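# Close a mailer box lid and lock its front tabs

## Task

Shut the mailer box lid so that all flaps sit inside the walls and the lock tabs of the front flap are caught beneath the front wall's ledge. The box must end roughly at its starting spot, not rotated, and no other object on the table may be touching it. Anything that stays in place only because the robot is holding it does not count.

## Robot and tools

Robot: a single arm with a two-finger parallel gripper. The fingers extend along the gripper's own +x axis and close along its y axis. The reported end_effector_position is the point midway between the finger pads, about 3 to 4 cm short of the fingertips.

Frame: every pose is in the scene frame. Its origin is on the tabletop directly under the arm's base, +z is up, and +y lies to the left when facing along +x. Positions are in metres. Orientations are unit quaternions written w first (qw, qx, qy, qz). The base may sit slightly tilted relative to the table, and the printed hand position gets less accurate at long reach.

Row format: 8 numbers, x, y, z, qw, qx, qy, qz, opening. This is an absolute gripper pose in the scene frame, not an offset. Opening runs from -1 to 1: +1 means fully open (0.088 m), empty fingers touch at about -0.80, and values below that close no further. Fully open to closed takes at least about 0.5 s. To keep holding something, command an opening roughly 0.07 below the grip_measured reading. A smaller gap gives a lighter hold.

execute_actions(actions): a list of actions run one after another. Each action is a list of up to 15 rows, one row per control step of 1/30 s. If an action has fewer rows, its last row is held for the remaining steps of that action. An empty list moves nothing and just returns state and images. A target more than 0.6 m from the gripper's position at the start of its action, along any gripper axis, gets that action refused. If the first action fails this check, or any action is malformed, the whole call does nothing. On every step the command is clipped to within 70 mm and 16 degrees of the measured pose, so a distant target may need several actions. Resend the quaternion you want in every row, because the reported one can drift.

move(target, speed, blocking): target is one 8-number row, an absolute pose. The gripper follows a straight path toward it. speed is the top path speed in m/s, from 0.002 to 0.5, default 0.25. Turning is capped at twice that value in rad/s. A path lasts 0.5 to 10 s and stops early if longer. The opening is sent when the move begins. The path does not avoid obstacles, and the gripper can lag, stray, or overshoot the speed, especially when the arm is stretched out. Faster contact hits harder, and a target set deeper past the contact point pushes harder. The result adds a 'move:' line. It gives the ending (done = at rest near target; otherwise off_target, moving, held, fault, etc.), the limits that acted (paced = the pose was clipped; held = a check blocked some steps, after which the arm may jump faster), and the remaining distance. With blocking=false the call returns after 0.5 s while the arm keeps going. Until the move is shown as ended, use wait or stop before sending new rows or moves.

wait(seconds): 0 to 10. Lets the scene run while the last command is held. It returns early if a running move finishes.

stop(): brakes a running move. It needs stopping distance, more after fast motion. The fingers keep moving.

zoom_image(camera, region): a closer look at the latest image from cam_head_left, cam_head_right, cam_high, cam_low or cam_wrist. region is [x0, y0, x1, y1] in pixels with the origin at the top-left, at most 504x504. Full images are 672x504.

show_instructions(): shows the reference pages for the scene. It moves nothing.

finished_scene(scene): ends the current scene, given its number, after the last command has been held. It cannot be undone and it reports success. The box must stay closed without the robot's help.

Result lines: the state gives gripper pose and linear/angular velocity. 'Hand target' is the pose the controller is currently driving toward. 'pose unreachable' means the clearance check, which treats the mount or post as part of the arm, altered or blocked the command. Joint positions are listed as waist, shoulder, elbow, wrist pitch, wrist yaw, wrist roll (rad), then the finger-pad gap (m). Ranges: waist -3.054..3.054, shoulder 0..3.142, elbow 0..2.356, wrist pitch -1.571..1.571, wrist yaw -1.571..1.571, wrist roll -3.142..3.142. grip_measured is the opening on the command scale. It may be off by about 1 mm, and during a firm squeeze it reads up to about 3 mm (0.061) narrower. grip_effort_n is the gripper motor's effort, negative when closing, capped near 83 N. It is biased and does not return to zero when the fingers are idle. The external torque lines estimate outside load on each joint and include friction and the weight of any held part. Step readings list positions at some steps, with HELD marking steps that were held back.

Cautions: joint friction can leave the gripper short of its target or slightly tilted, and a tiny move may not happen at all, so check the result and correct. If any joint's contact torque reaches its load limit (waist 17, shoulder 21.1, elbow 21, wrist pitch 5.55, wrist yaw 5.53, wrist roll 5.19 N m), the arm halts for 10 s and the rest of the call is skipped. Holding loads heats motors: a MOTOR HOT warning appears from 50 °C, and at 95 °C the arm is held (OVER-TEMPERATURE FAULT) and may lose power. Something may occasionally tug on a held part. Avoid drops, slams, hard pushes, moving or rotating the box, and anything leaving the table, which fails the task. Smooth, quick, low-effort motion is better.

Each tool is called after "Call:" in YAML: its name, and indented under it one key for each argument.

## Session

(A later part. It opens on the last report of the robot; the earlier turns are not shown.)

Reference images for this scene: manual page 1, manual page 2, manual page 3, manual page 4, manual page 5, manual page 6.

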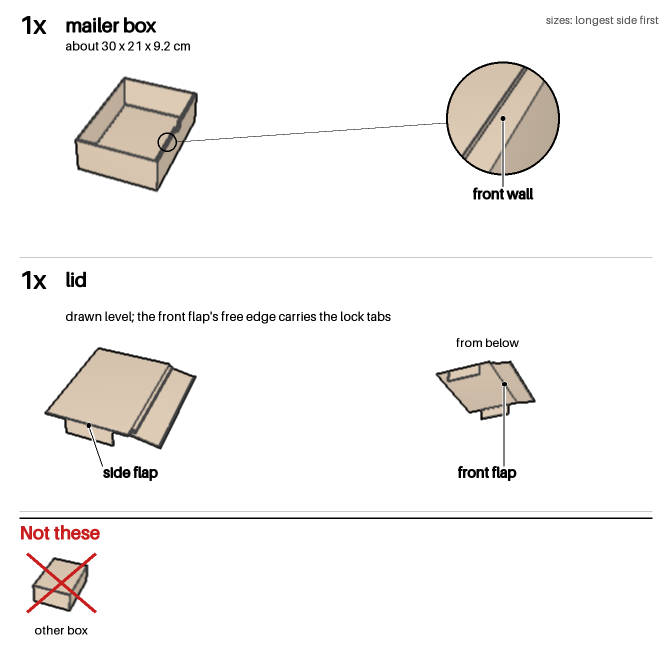

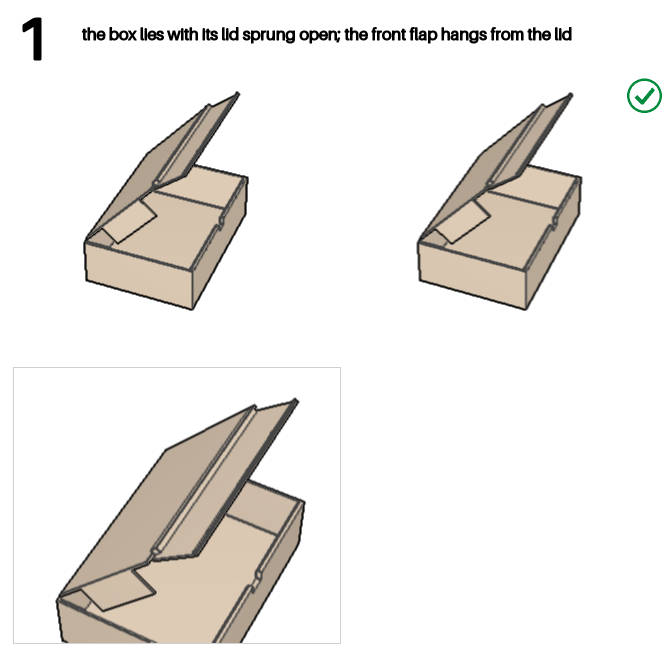

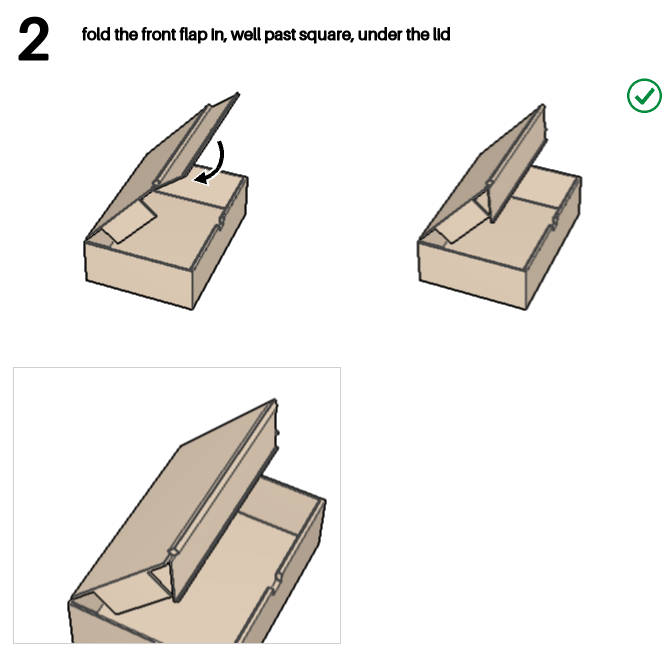

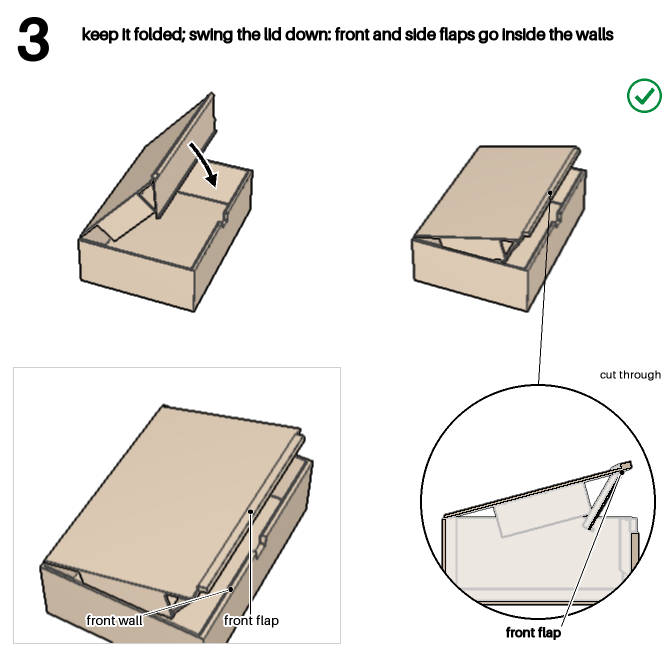

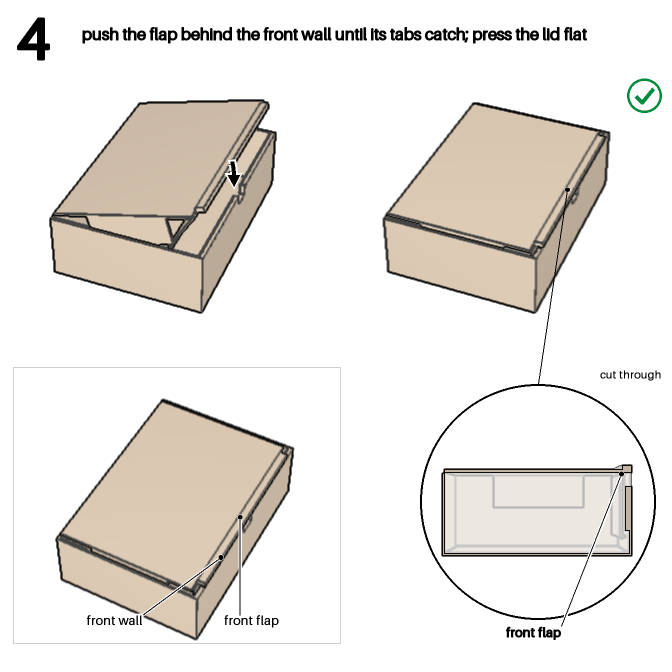

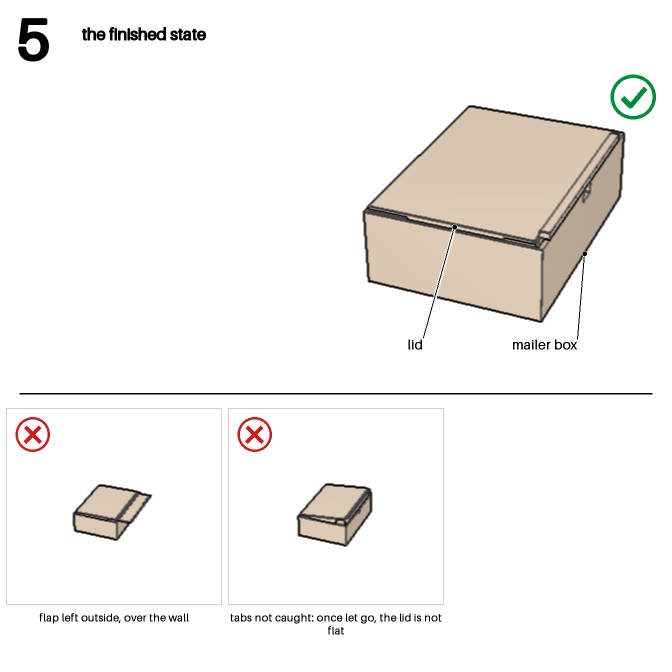

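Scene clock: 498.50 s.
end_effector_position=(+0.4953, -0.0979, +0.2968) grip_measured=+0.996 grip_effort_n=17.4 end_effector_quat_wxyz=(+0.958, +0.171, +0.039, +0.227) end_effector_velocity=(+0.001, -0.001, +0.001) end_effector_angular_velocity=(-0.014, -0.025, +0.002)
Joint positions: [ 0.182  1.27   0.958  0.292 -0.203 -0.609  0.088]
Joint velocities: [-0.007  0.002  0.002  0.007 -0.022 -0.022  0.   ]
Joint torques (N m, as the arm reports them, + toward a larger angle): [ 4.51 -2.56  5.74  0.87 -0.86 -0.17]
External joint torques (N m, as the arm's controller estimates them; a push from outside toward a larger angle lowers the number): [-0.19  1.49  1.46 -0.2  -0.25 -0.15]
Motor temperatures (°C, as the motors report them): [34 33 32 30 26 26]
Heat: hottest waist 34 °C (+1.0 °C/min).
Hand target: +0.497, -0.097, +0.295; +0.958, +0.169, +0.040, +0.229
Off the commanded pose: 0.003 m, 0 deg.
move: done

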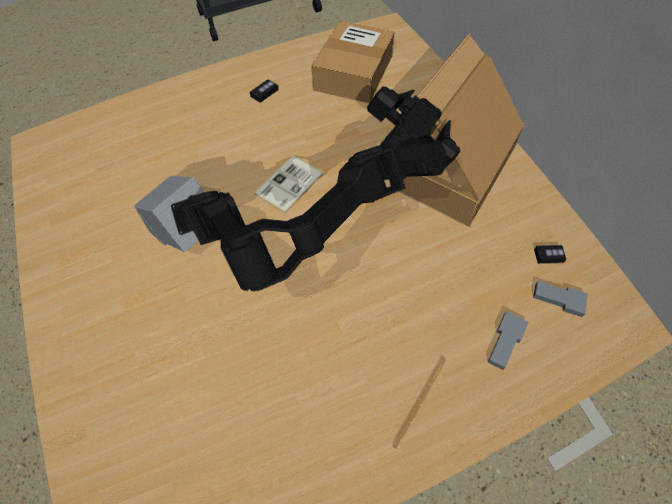

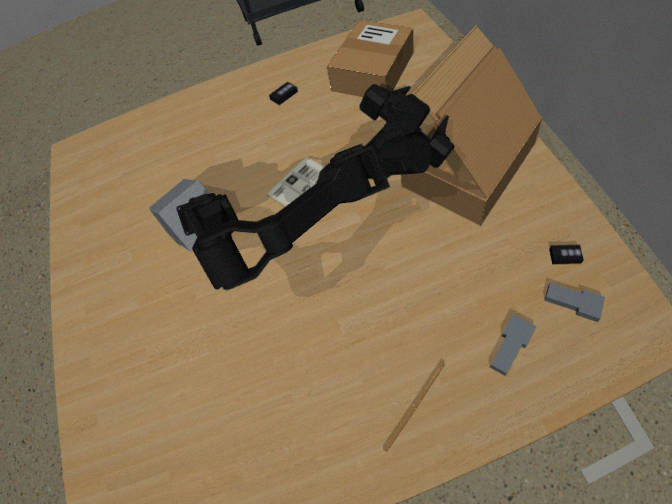

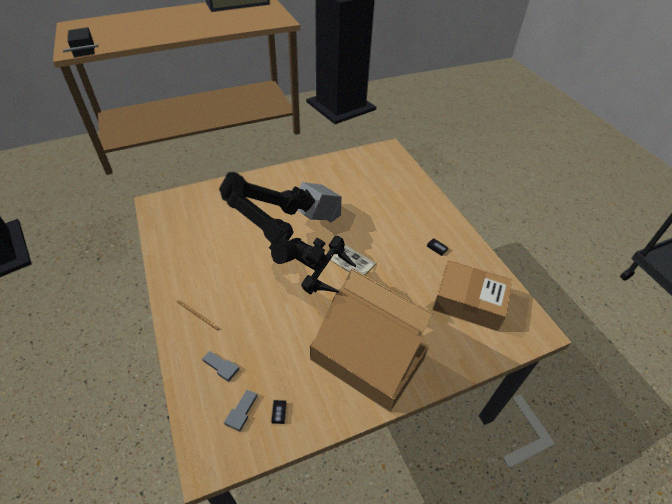

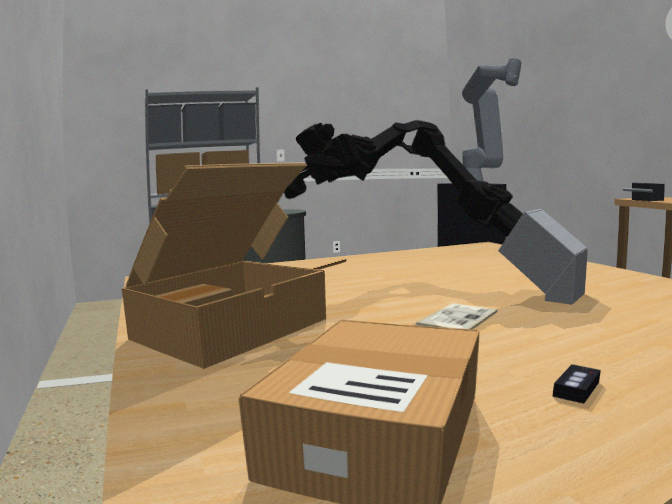

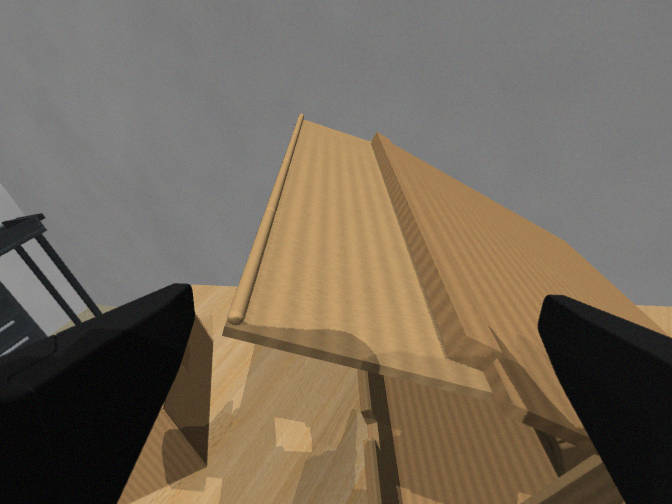

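Call:
move:
  target: [0.535,-0.078,0.294,0.957,0.169,0.04,0.229,1]
  speed: 0.05

Call:
move:
  target: [0.535,-0.078,0.288,0.939,0.252,0.06,0.225,0.62]
  speed: 0.1

Scene clock: 504.97 s.
end_effector_position=(+0.5325, -0.0792, +0.2952) grip_measured=+0.996 grip_effort_n=17.9 end_effector_quat_wxyz=(+0.957, +0.171, +0.038, +0.231) end_effector_velocity=(-0.001, +0.004, -0.003) end_effector_angular_velocity=(+0.005, +0.018, +0.028)
Joint positions: [ 0.202  1.435  1.082  0.327 -0.188 -0.61   0.088]
Joint velocities: [-0.002  0.002  0.007 -0.037 -0.007  0.007 -0.   ]
Joint torques (N m, as the arm reports them, + toward a larger angle): [ 6.05 -2.99  5.73  1.27 -0.42 -0.12]
External joint torques (N m, as the arm's controller estimates them; a push from outside toward a larger angle lowers the number): [ 0.39  1.51  1.7   0.27  0.18 -0.11]
Motor temperatures (°C, as the motors report them): [34 33 32 30 26 26]
Heat: hottest waist 34 °C (+1.0 °C/min).
Hand target: +0.535, -0.078, +0.294; +0.958, +0.169, +0.040, +0.229
Off the commanded pose: 0.003 m, 0 deg.
move: done

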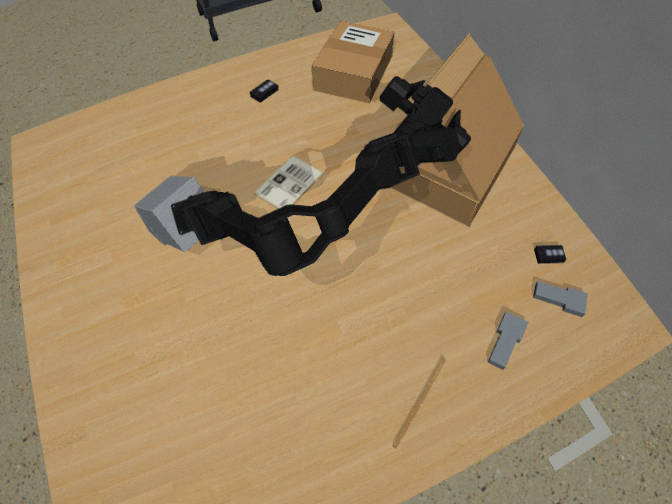

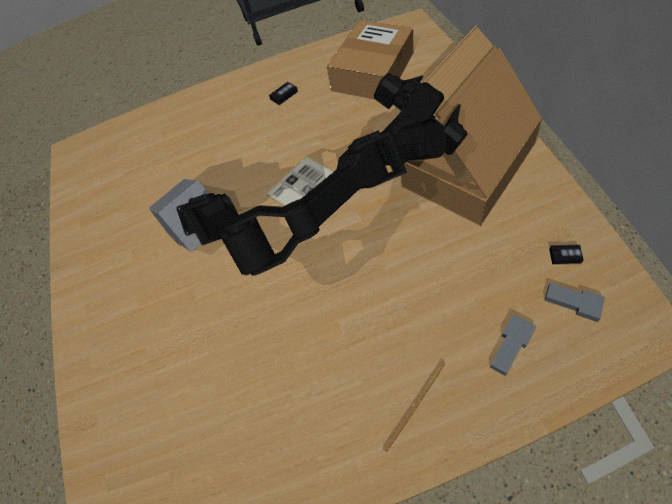

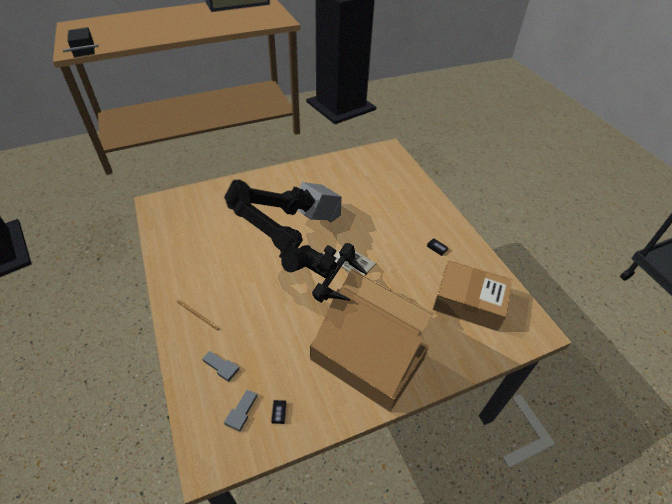

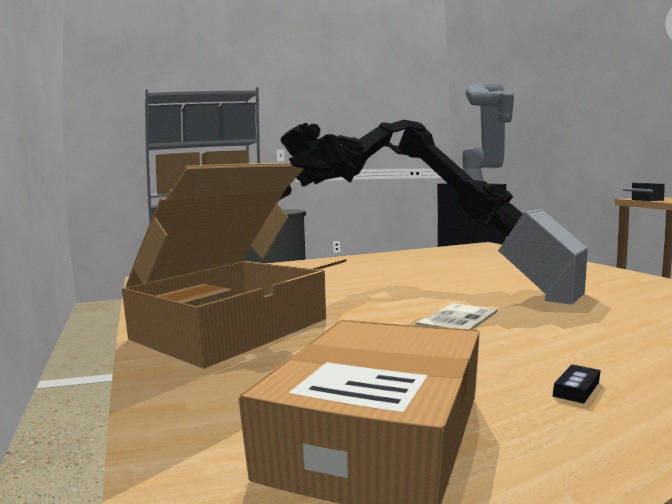

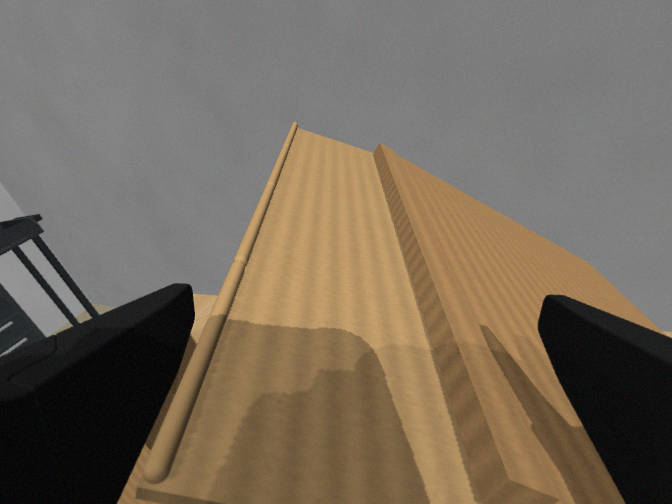

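Scene clock: 506.13 s.
end_effector_position=(+0.5339, -0.0798, +0.2944) grip_measured=+0.623 grip_effort_n=-12.3 end_effector_quat_wxyz=(+0.940, +0.249, +0.053, +0.226) end_effector_velocity=(-0.000, -0.001, -0.004) end_effector_angular_velocity=(+0.001, +0.018, -0.002)
Joint positions: [ 0.196  1.44   1.082  0.34  -0.199 -0.447  0.07 ]
Joint velocities: [-0.007 -0.002 -0.002 -0.007  0.007  0.007 -0.   ]
Joint torques (N m, as the arm reports them, + toward a larger angle): [ 5.15 -2.98  4.73  1.24 -0.64  0.21]
External joint torques (N m, as the arm's controller estimates them; a push from outside toward a larger angle lowers the number): [-0.47  1.61  0.64  0.21 -0.05  0.23]
Motor temperatures (°C, as the motors report them): [34 33 32 30 26 26]
Heat: hottest waist 34 °C (+1.0 °C/min).
Hand target: +0.535, -0.078, +0.288; +0.939, +0.252, +0.060, +0.225
Off the commanded pose: 0.007 m, 1 deg.
move: done

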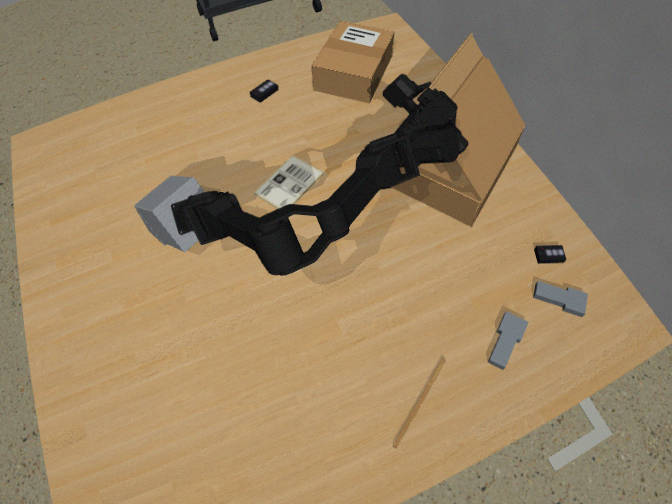

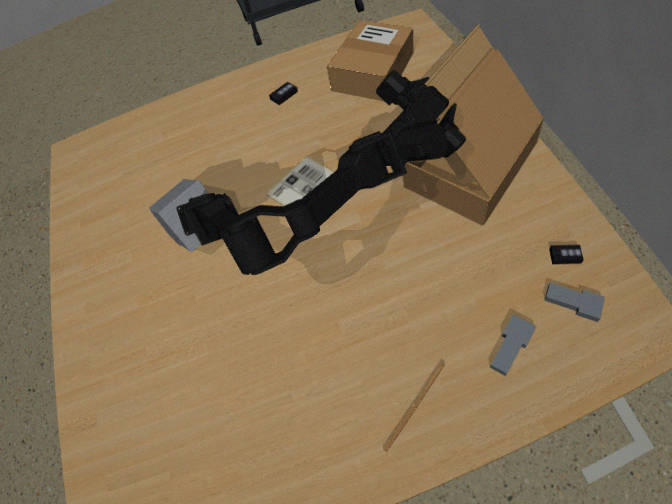

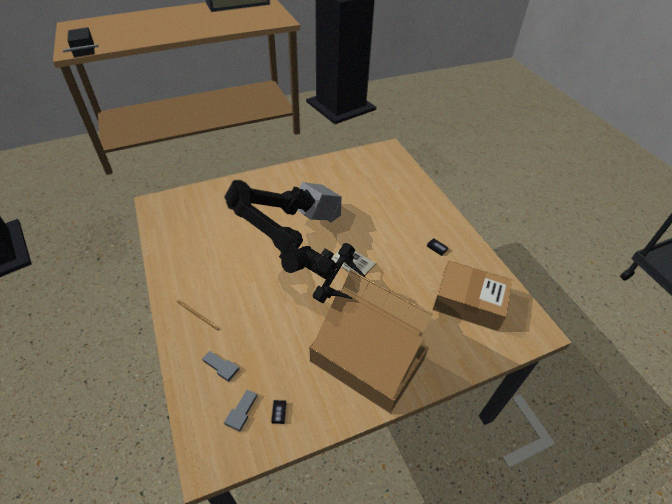

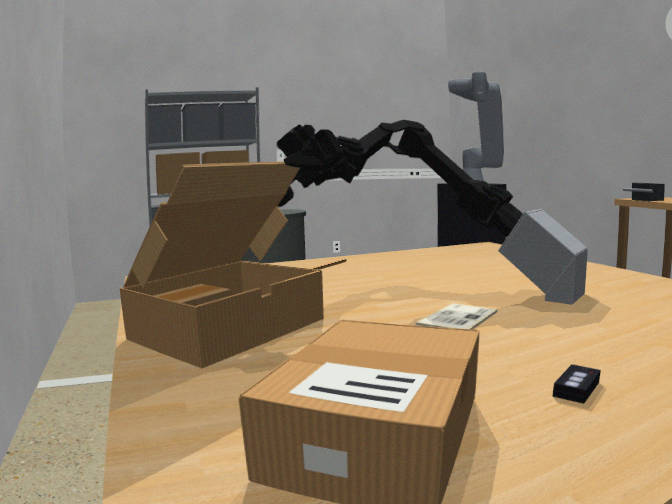

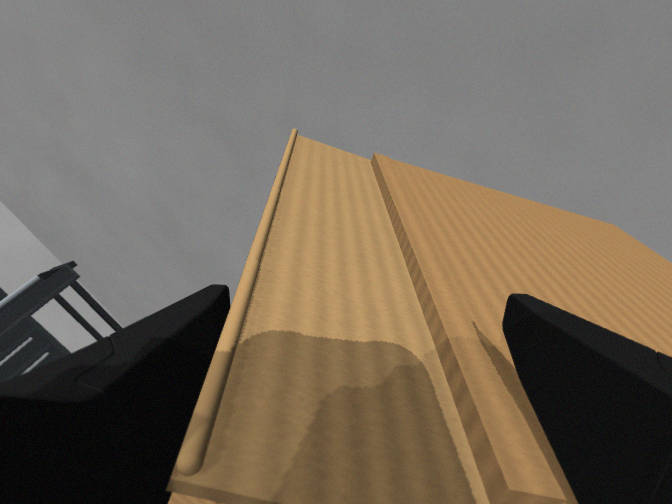

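Light hold; tighten and drag back.

Call:
execute_actions:
  actions:
    - [[0.533,-0.076,0.294,0.939,0.252,0.06,0.225,0.54]]

Call:
move:
  target: [0.478,-0.084,0.295,0.939,0.252,0.06,0.225,0.54]
  speed: 0.03

Scene clock: 509.83 s.
end_effector_position=(+0.5337, -0.0780, +0.2969) grip_measured=+0.545 grip_effort_n=-16.0 end_effector_quat_wxyz=(+0.940, +0.250, +0.054, +0.225) end_effector_velocity=(+0.000, -0.004, +0.000) end_effector_angular_velocity=(+0.004, +0.003, -0.015)
Joint positions: [ 0.207  1.44   1.082  0.34  -0.185 -0.443  0.066]
Joint velocities: [-0.002 -0.007 -0.002  0.007  0.007  0.007 -0.001]
Joint torques (N m, as the arm reports them, + toward a larger angle): [ 5.9  -3.84  4.37  0.87 -0.4   0.17]
External joint torques (N m, as the arm's controller estimates them; a push from outside toward a larger angle lowers the number): [ 0.22  0.81  0.18 -0.2   0.2   0.19]
Motor temperatures (°C, as the motors report them): [35 32 32 30 26 26]
Heat: hottest waist 35 °C (+2.0 °C/min).
Hand target: +0.533, -0.076, +0.294; +0.939, +0.252, +0.060, +0.225
Off the commanded pose: 0.004 m, 1 deg.
Step readings (end_effector_position):
0: (+0.5339, -0.0797, +0.2945)
1: (+0.5338, -0.0796, +0.2946)
2: (+0.5338, -0.0792, +0.2952)
4: (+0.5337, -0.0788, +0.2958)
8: (+0.5337, -0.0783, +0.2965)
15: end_effector_position above

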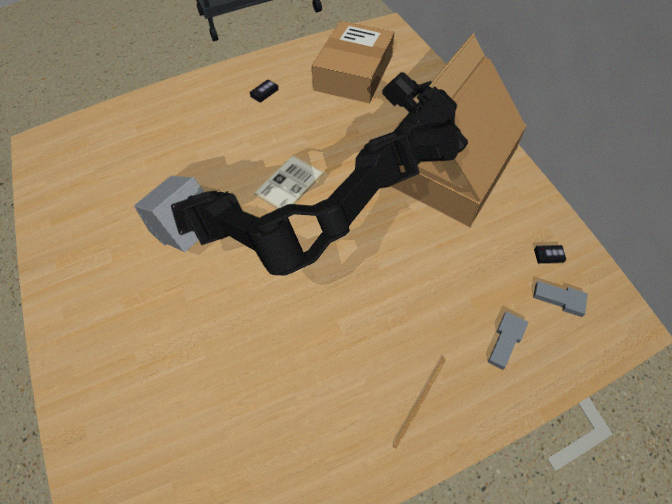

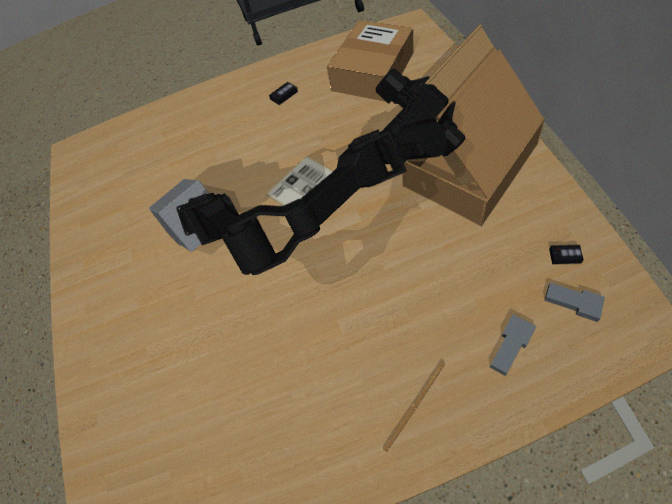

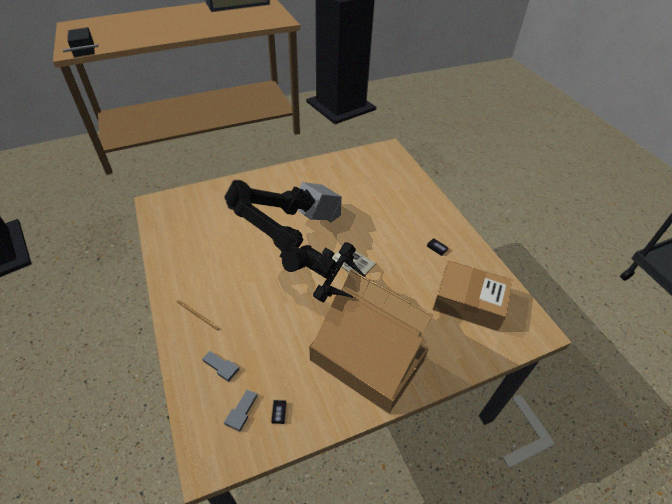

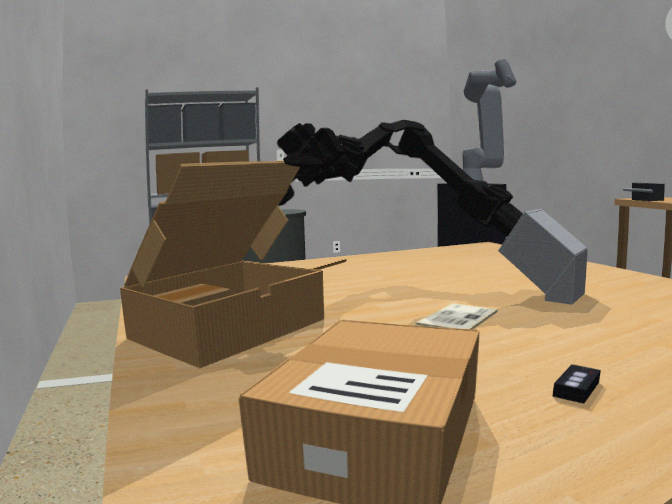

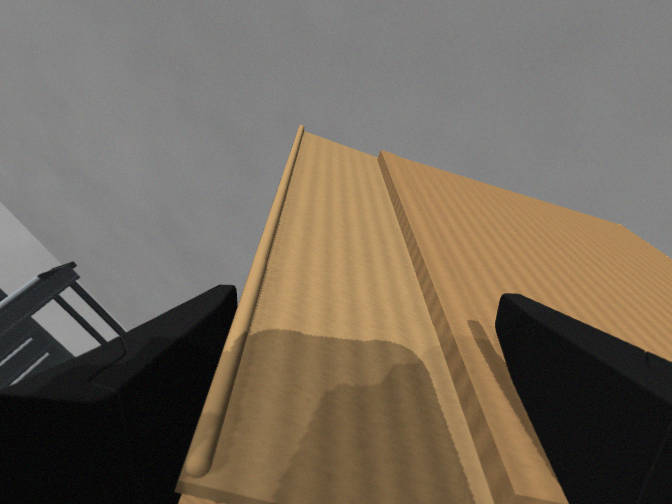

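Scene clock: 512.03 s.
end_effector_position=(+0.4807, -0.0853, +0.2967) grip_measured=+0.543 grip_effort_n=-14.2 end_effector_quat_wxyz=(+0.940, +0.250, +0.056, +0.225) end_effector_velocity=(-0.005, +0.005, -0.004) end_effector_angular_velocity=(-0.007, +0.009, +0.024)
Joint positions: [ 0.212  1.238  0.878  0.34  -0.177 -0.442  0.066]
Joint velocities: [-0.002 -0.007 -0.012 -0.022 -0.007 -0.007 -0.   ]
Joint torques (N m, as the arm reports them, + toward a larger angle): [ 4.92 -3.73  3.82  0.86 -0.45  0.13]
External joint torques (N m, as the arm's controller estimates them; a push from outside toward a larger angle lowers the number): [ 0.47 -0.12 -0.31 -0.18  0.15  0.15]
Motor temperatures (°C, as the motors report them): [35 32 32 30 26 26]
Heat: hottest waist 35 °C (+2.0 °C/min).
Hand target: +0.478, -0.084, +0.295; +0.939, +0.252, +0.060, +0.225
Off the commanded pose: 0.003 m, 1 deg.
move: done

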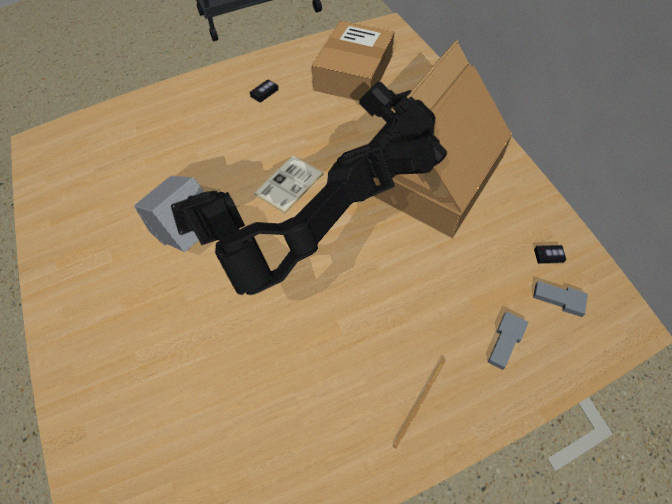

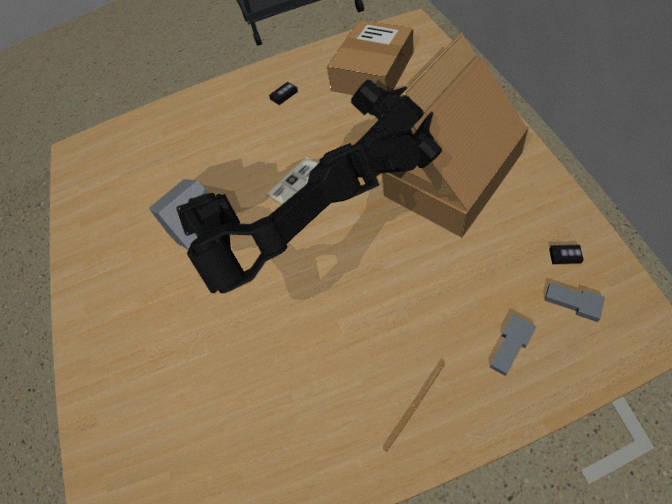

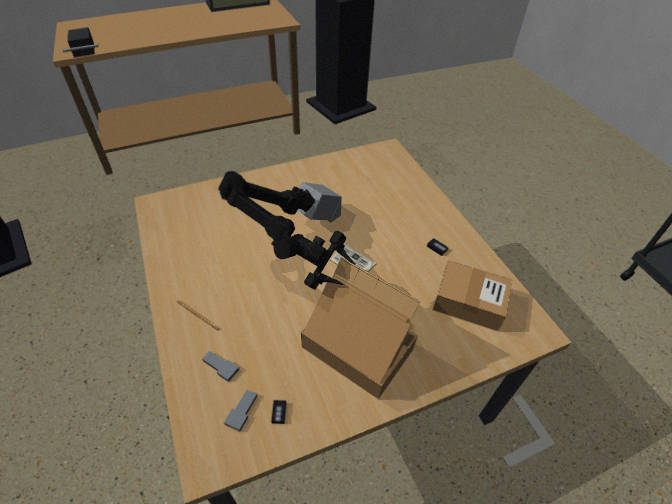

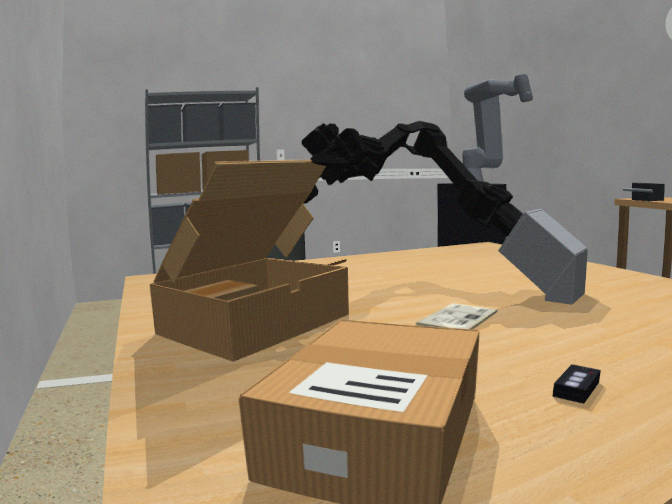

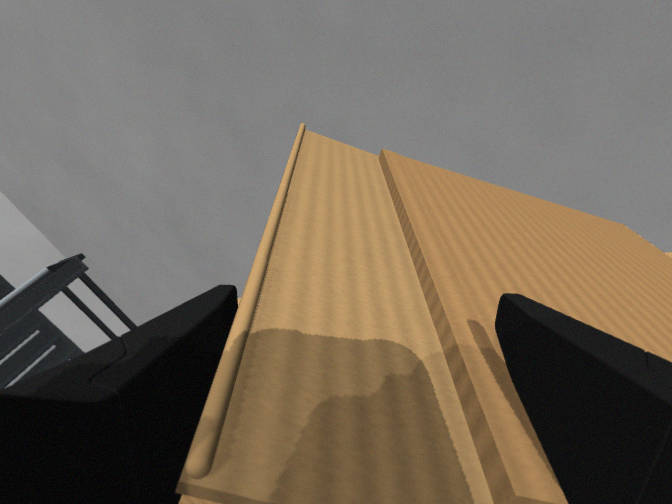

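Restored. Repeat sequence (offset −8 mm along u).

Call:
execute_actions:
  actions:
    - [[0.480,-0.085,0.297,0.95,0.21,0.05,0.227,1]]
    - [[0.483,-0.090,0.296,0.957,0.169,0.04,0.229,1]]
    - [[0.487,-0.097,0.295,0.957,0.169,0.04,0.229,1]]
    - [[0.494,-0.110,0.304,0.957,0.169,0.04,0.229,1]]
    - [[0.501,-0.122,0.314,0.957,0.169,0.04,0.229,1]]

Scene clock: 518.90 s.
end_effector_position=(+0.4990, -0.1219, +0.3155) grip_measured=+0.996 grip_effort_n=17.4 end_effector_quat_wxyz=(+0.958, +0.171, +0.038, +0.229) end_effector_velocity=(+0.001, -0.004, -0.002) end_effector_angular_velocity=(-0.012, +0.012, -0.003)
Joint positions: [ 0.182  1.242  1.059  0.161 -0.207 -0.61   0.088]
Joint velocities: [-0.007 -0.002  0.012 -0.022  0.007 -0.007 -0.   ]
Joint torques (N m, as the arm reports them, + toward a larger angle): [ 4.42 -2.53  6.11  0.85 -0.66 -0.17]
External joint torques (N m, as the arm's controller estimates them; a push from outside toward a larger angle lowers the number): [-0.03  1.53  1.72 -0.23 -0.06 -0.16]
External joint torques at the end of the 1st action: [ 0.37  0.26  1.1  -0.18  0.16 -0.16]
External joint torques at the end of the 2nd action: [-0.06  0.54  1.81 -0.22 -0.2  -0.13]
External joint torques at the end of the 3rd action: [-0.13  1.09  1.55 -0.22 -0.19 -0.14]
External joint torques at the end of the 4th action: [-0.29  1.16  1.52 -0.22 -0.15 -0.13]
Motor temperatures (°C, as the motors report them): [35 32 32 30 26 26]
Heat: hottest waist 35 °C (+2.0 °C/min).
Hand target: +0.501, -0.122, +0.314; +0.958, +0.169, +0.040, +0.229
Off the commanded pose: 0.003 m, 0 deg.
Step readings (end_effector_position; steps 1 to 15: 1st action; 16 to 30: 2nd action; 31 to 45: 3rd action; 46 to 60: 4th action; 61 to 75: 5th action):
0: (+0.4804, -0.0852, +0.2966)
1: (+0.4803, -0.0851, +0.2966)
2: (+0.4802, -0.0848, +0.2964)
4: (+0.4800, -0.0842, +0.2965)
8: (+0.4798, -0.0837, +0.2965)
15: (+0.4797, -0.0835, +0.2964)
16: (+0.4797, -0.0835, +0.2963)
17: (+0.4799, -0.0840, +0.2959)
19: (+0.4807, -0.0856, +0.2955)
23: (+0.4818, -0.0878, +0.2959)
30: (+0.4818, -0.0881, +0.2957)
31: (+0.4820, -0.0884, +0.2959)
32: (+0.4823, -0.0894, +0.2957)
34: (+0.4838, -0.0928, +0.2952)
38: (+0.4855, -0.0964, +0.2962)
45: (+0.4855, -0.0966, +0.2959)
46: (+0.4857, -0.0968, +0.2961)
47: (+0.4866, -0.0980, +0.2969)
49: (+0.4889, -0.1021, +0.3005)
53: (+0.4922, -0.1087, +0.3055)
60: (+0.4922, -0.1087, +0.3051)
61: (+0.4925, -0.1092, +0.3055)
62: (+0.4935, -0.1105, +0.3066)
64: (+0.4960, -0.1154, +0.3104)
68: (+0.4991, -0.1224, +0.3159)
75: end_effector_position above

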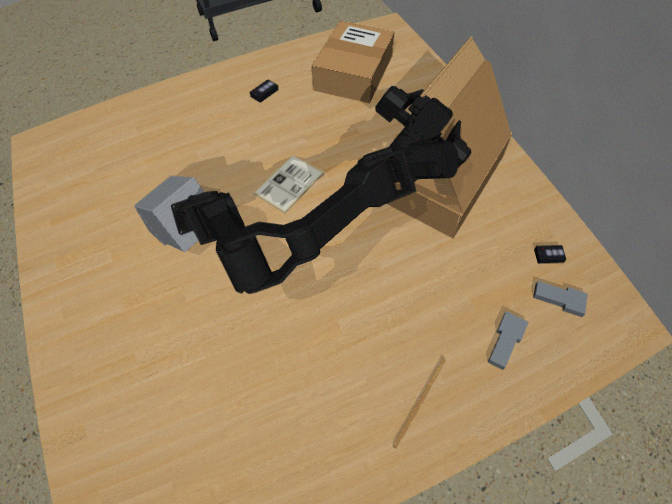

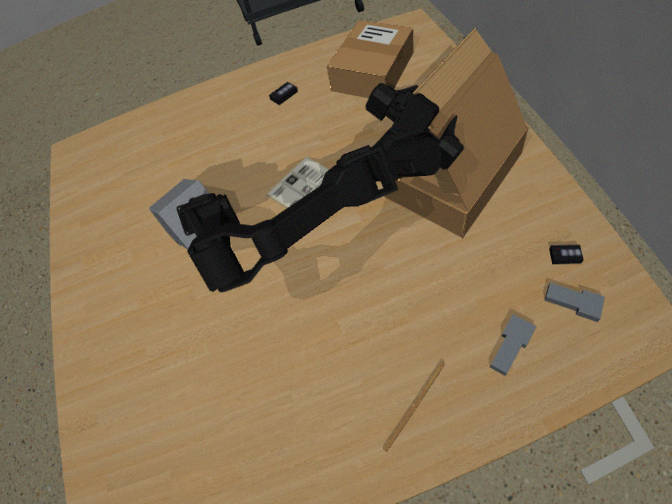

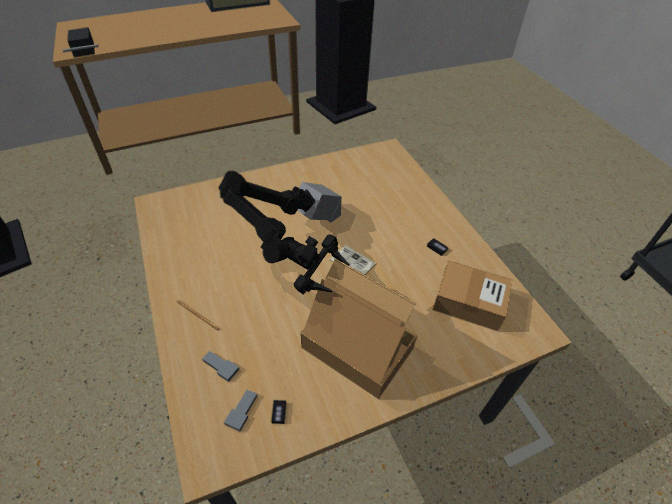

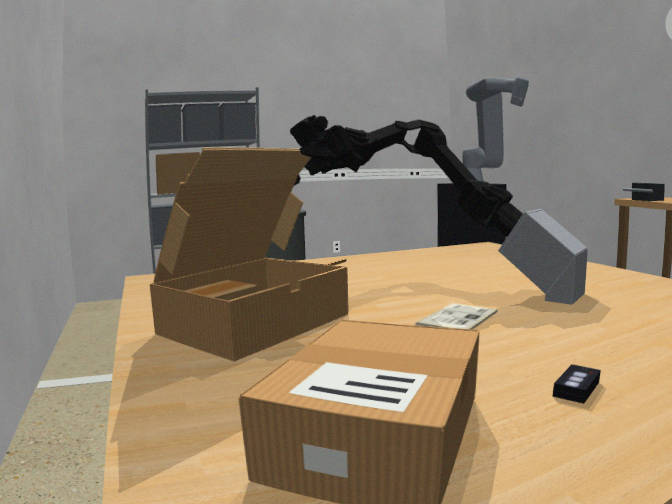

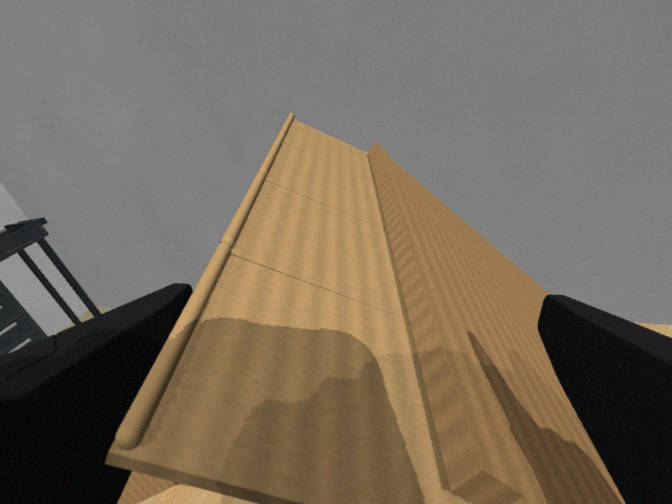

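Call:
execute_actions:
  actions:
    - [[0.499,-0.118,0.320,0.944,0.235,0.056,0.226,1]]
    - [[0.502,-0.124,0.318,0.939,0.252,0.06,0.225,1]]
    - [[0.506,-0.131,0.316,0.939,0.252,0.06,0.225,1]]

Scene clock: 524.07 s.
end_effector_position=(+0.5041, -0.1317, +0.3177) grip_measured=+0.996 grip_effort_n=17.4 end_effector_quat_wxyz=(+0.940, +0.250, +0.058, +0.223) end_effector_velocity=(-0.003, +0.005, -0.001) end_effector_angular_velocity=(-0.004, +0.003, +0.023)
Joint positions: [ 0.166  1.25   1.104  0.124 -0.218 -0.443  0.088]
Joint velocities: [ 0.002 -0.002 -0.002 -0.022 -0.007 -0.007 -0.   ]
Joint torques (N m, as the arm reports them, + toward a larger angle): [ 4.53 -2.68  6.04  0.87 -0.83  0.17]
External joint torques (N m, as the arm's controller estimates them; a push from outside toward a larger angle lowers the number): [-0.04  1.47  1.7  -0.18 -0.22  0.19]
External joint torques at the end of the 1st action: [ 0.26  0.78  1.27 -0.18  0.22  0.16]
External joint torques at the end of the 2nd action: [-0.13  1.31  1.77 -0.16 -0.19  0.16]
Motor temperatures (°C, as the motors report them): [34 32 32 30 26 26]
Heat: hottest waist 34 °C (+0.0 °C/min).
Hand target: +0.506, -0.131, +0.316; +0.939, +0.252, +0.060, +0.225
Off the commanded pose: 0.003 m, 0 deg.
Step readings (end_effector_position; steps 1 to 15: 1st action; 16 to 30: 2nd action; 31 to 45: 3rd action):
0: (+0.4992, -0.1223, +0.3158)
1: (+0.4991, -0.1219, +0.3160)
2: (+0.4990, -0.1212, +0.3169)
4: (+0.4987, -0.1198, +0.3188)
8: (+0.4985, -0.1187, +0.3202)
15: (+0.4985, -0.1184, +0.3206)
16: (+0.4985, -0.1185, +0.3205)
17: (+0.4987, -0.1192, +0.3199)
19: (+0.4994, -0.1213, +0.3192)
23: (+0.5003, -0.1242, +0.3196)
30: (+0.5003, -0.1243, +0.3195)
31: (+0.5004, -0.1245, +0.3195)
32: (+0.5011, -0.1258, +0.3190)
34: (+0.5028, -0.1288, +0.3179)
38: (+0.5039, -0.1320, +0.3183)
45: end_effector_position above

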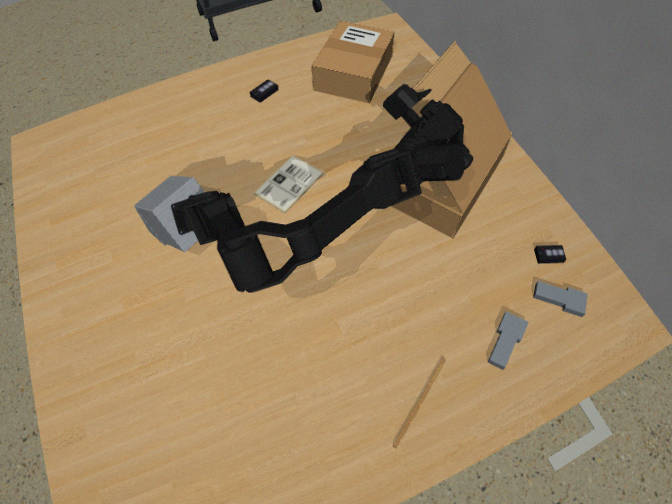

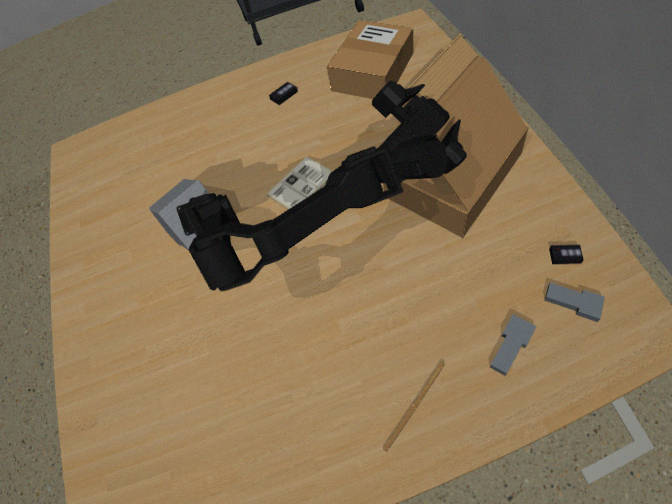

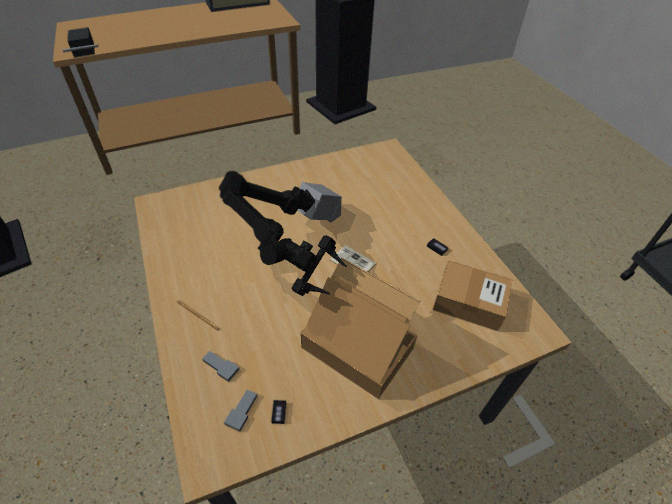

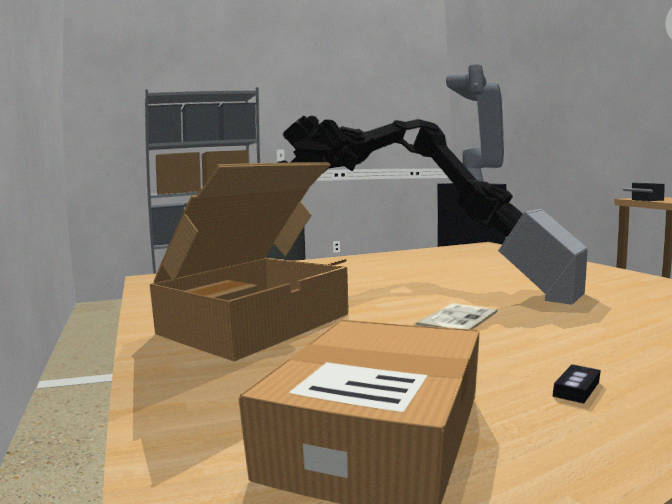

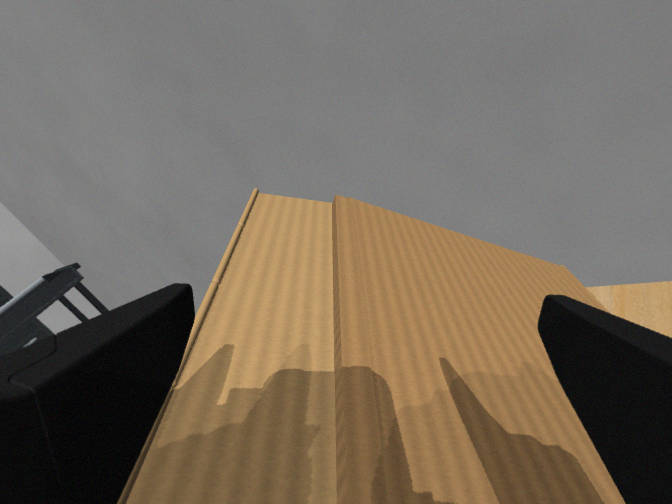

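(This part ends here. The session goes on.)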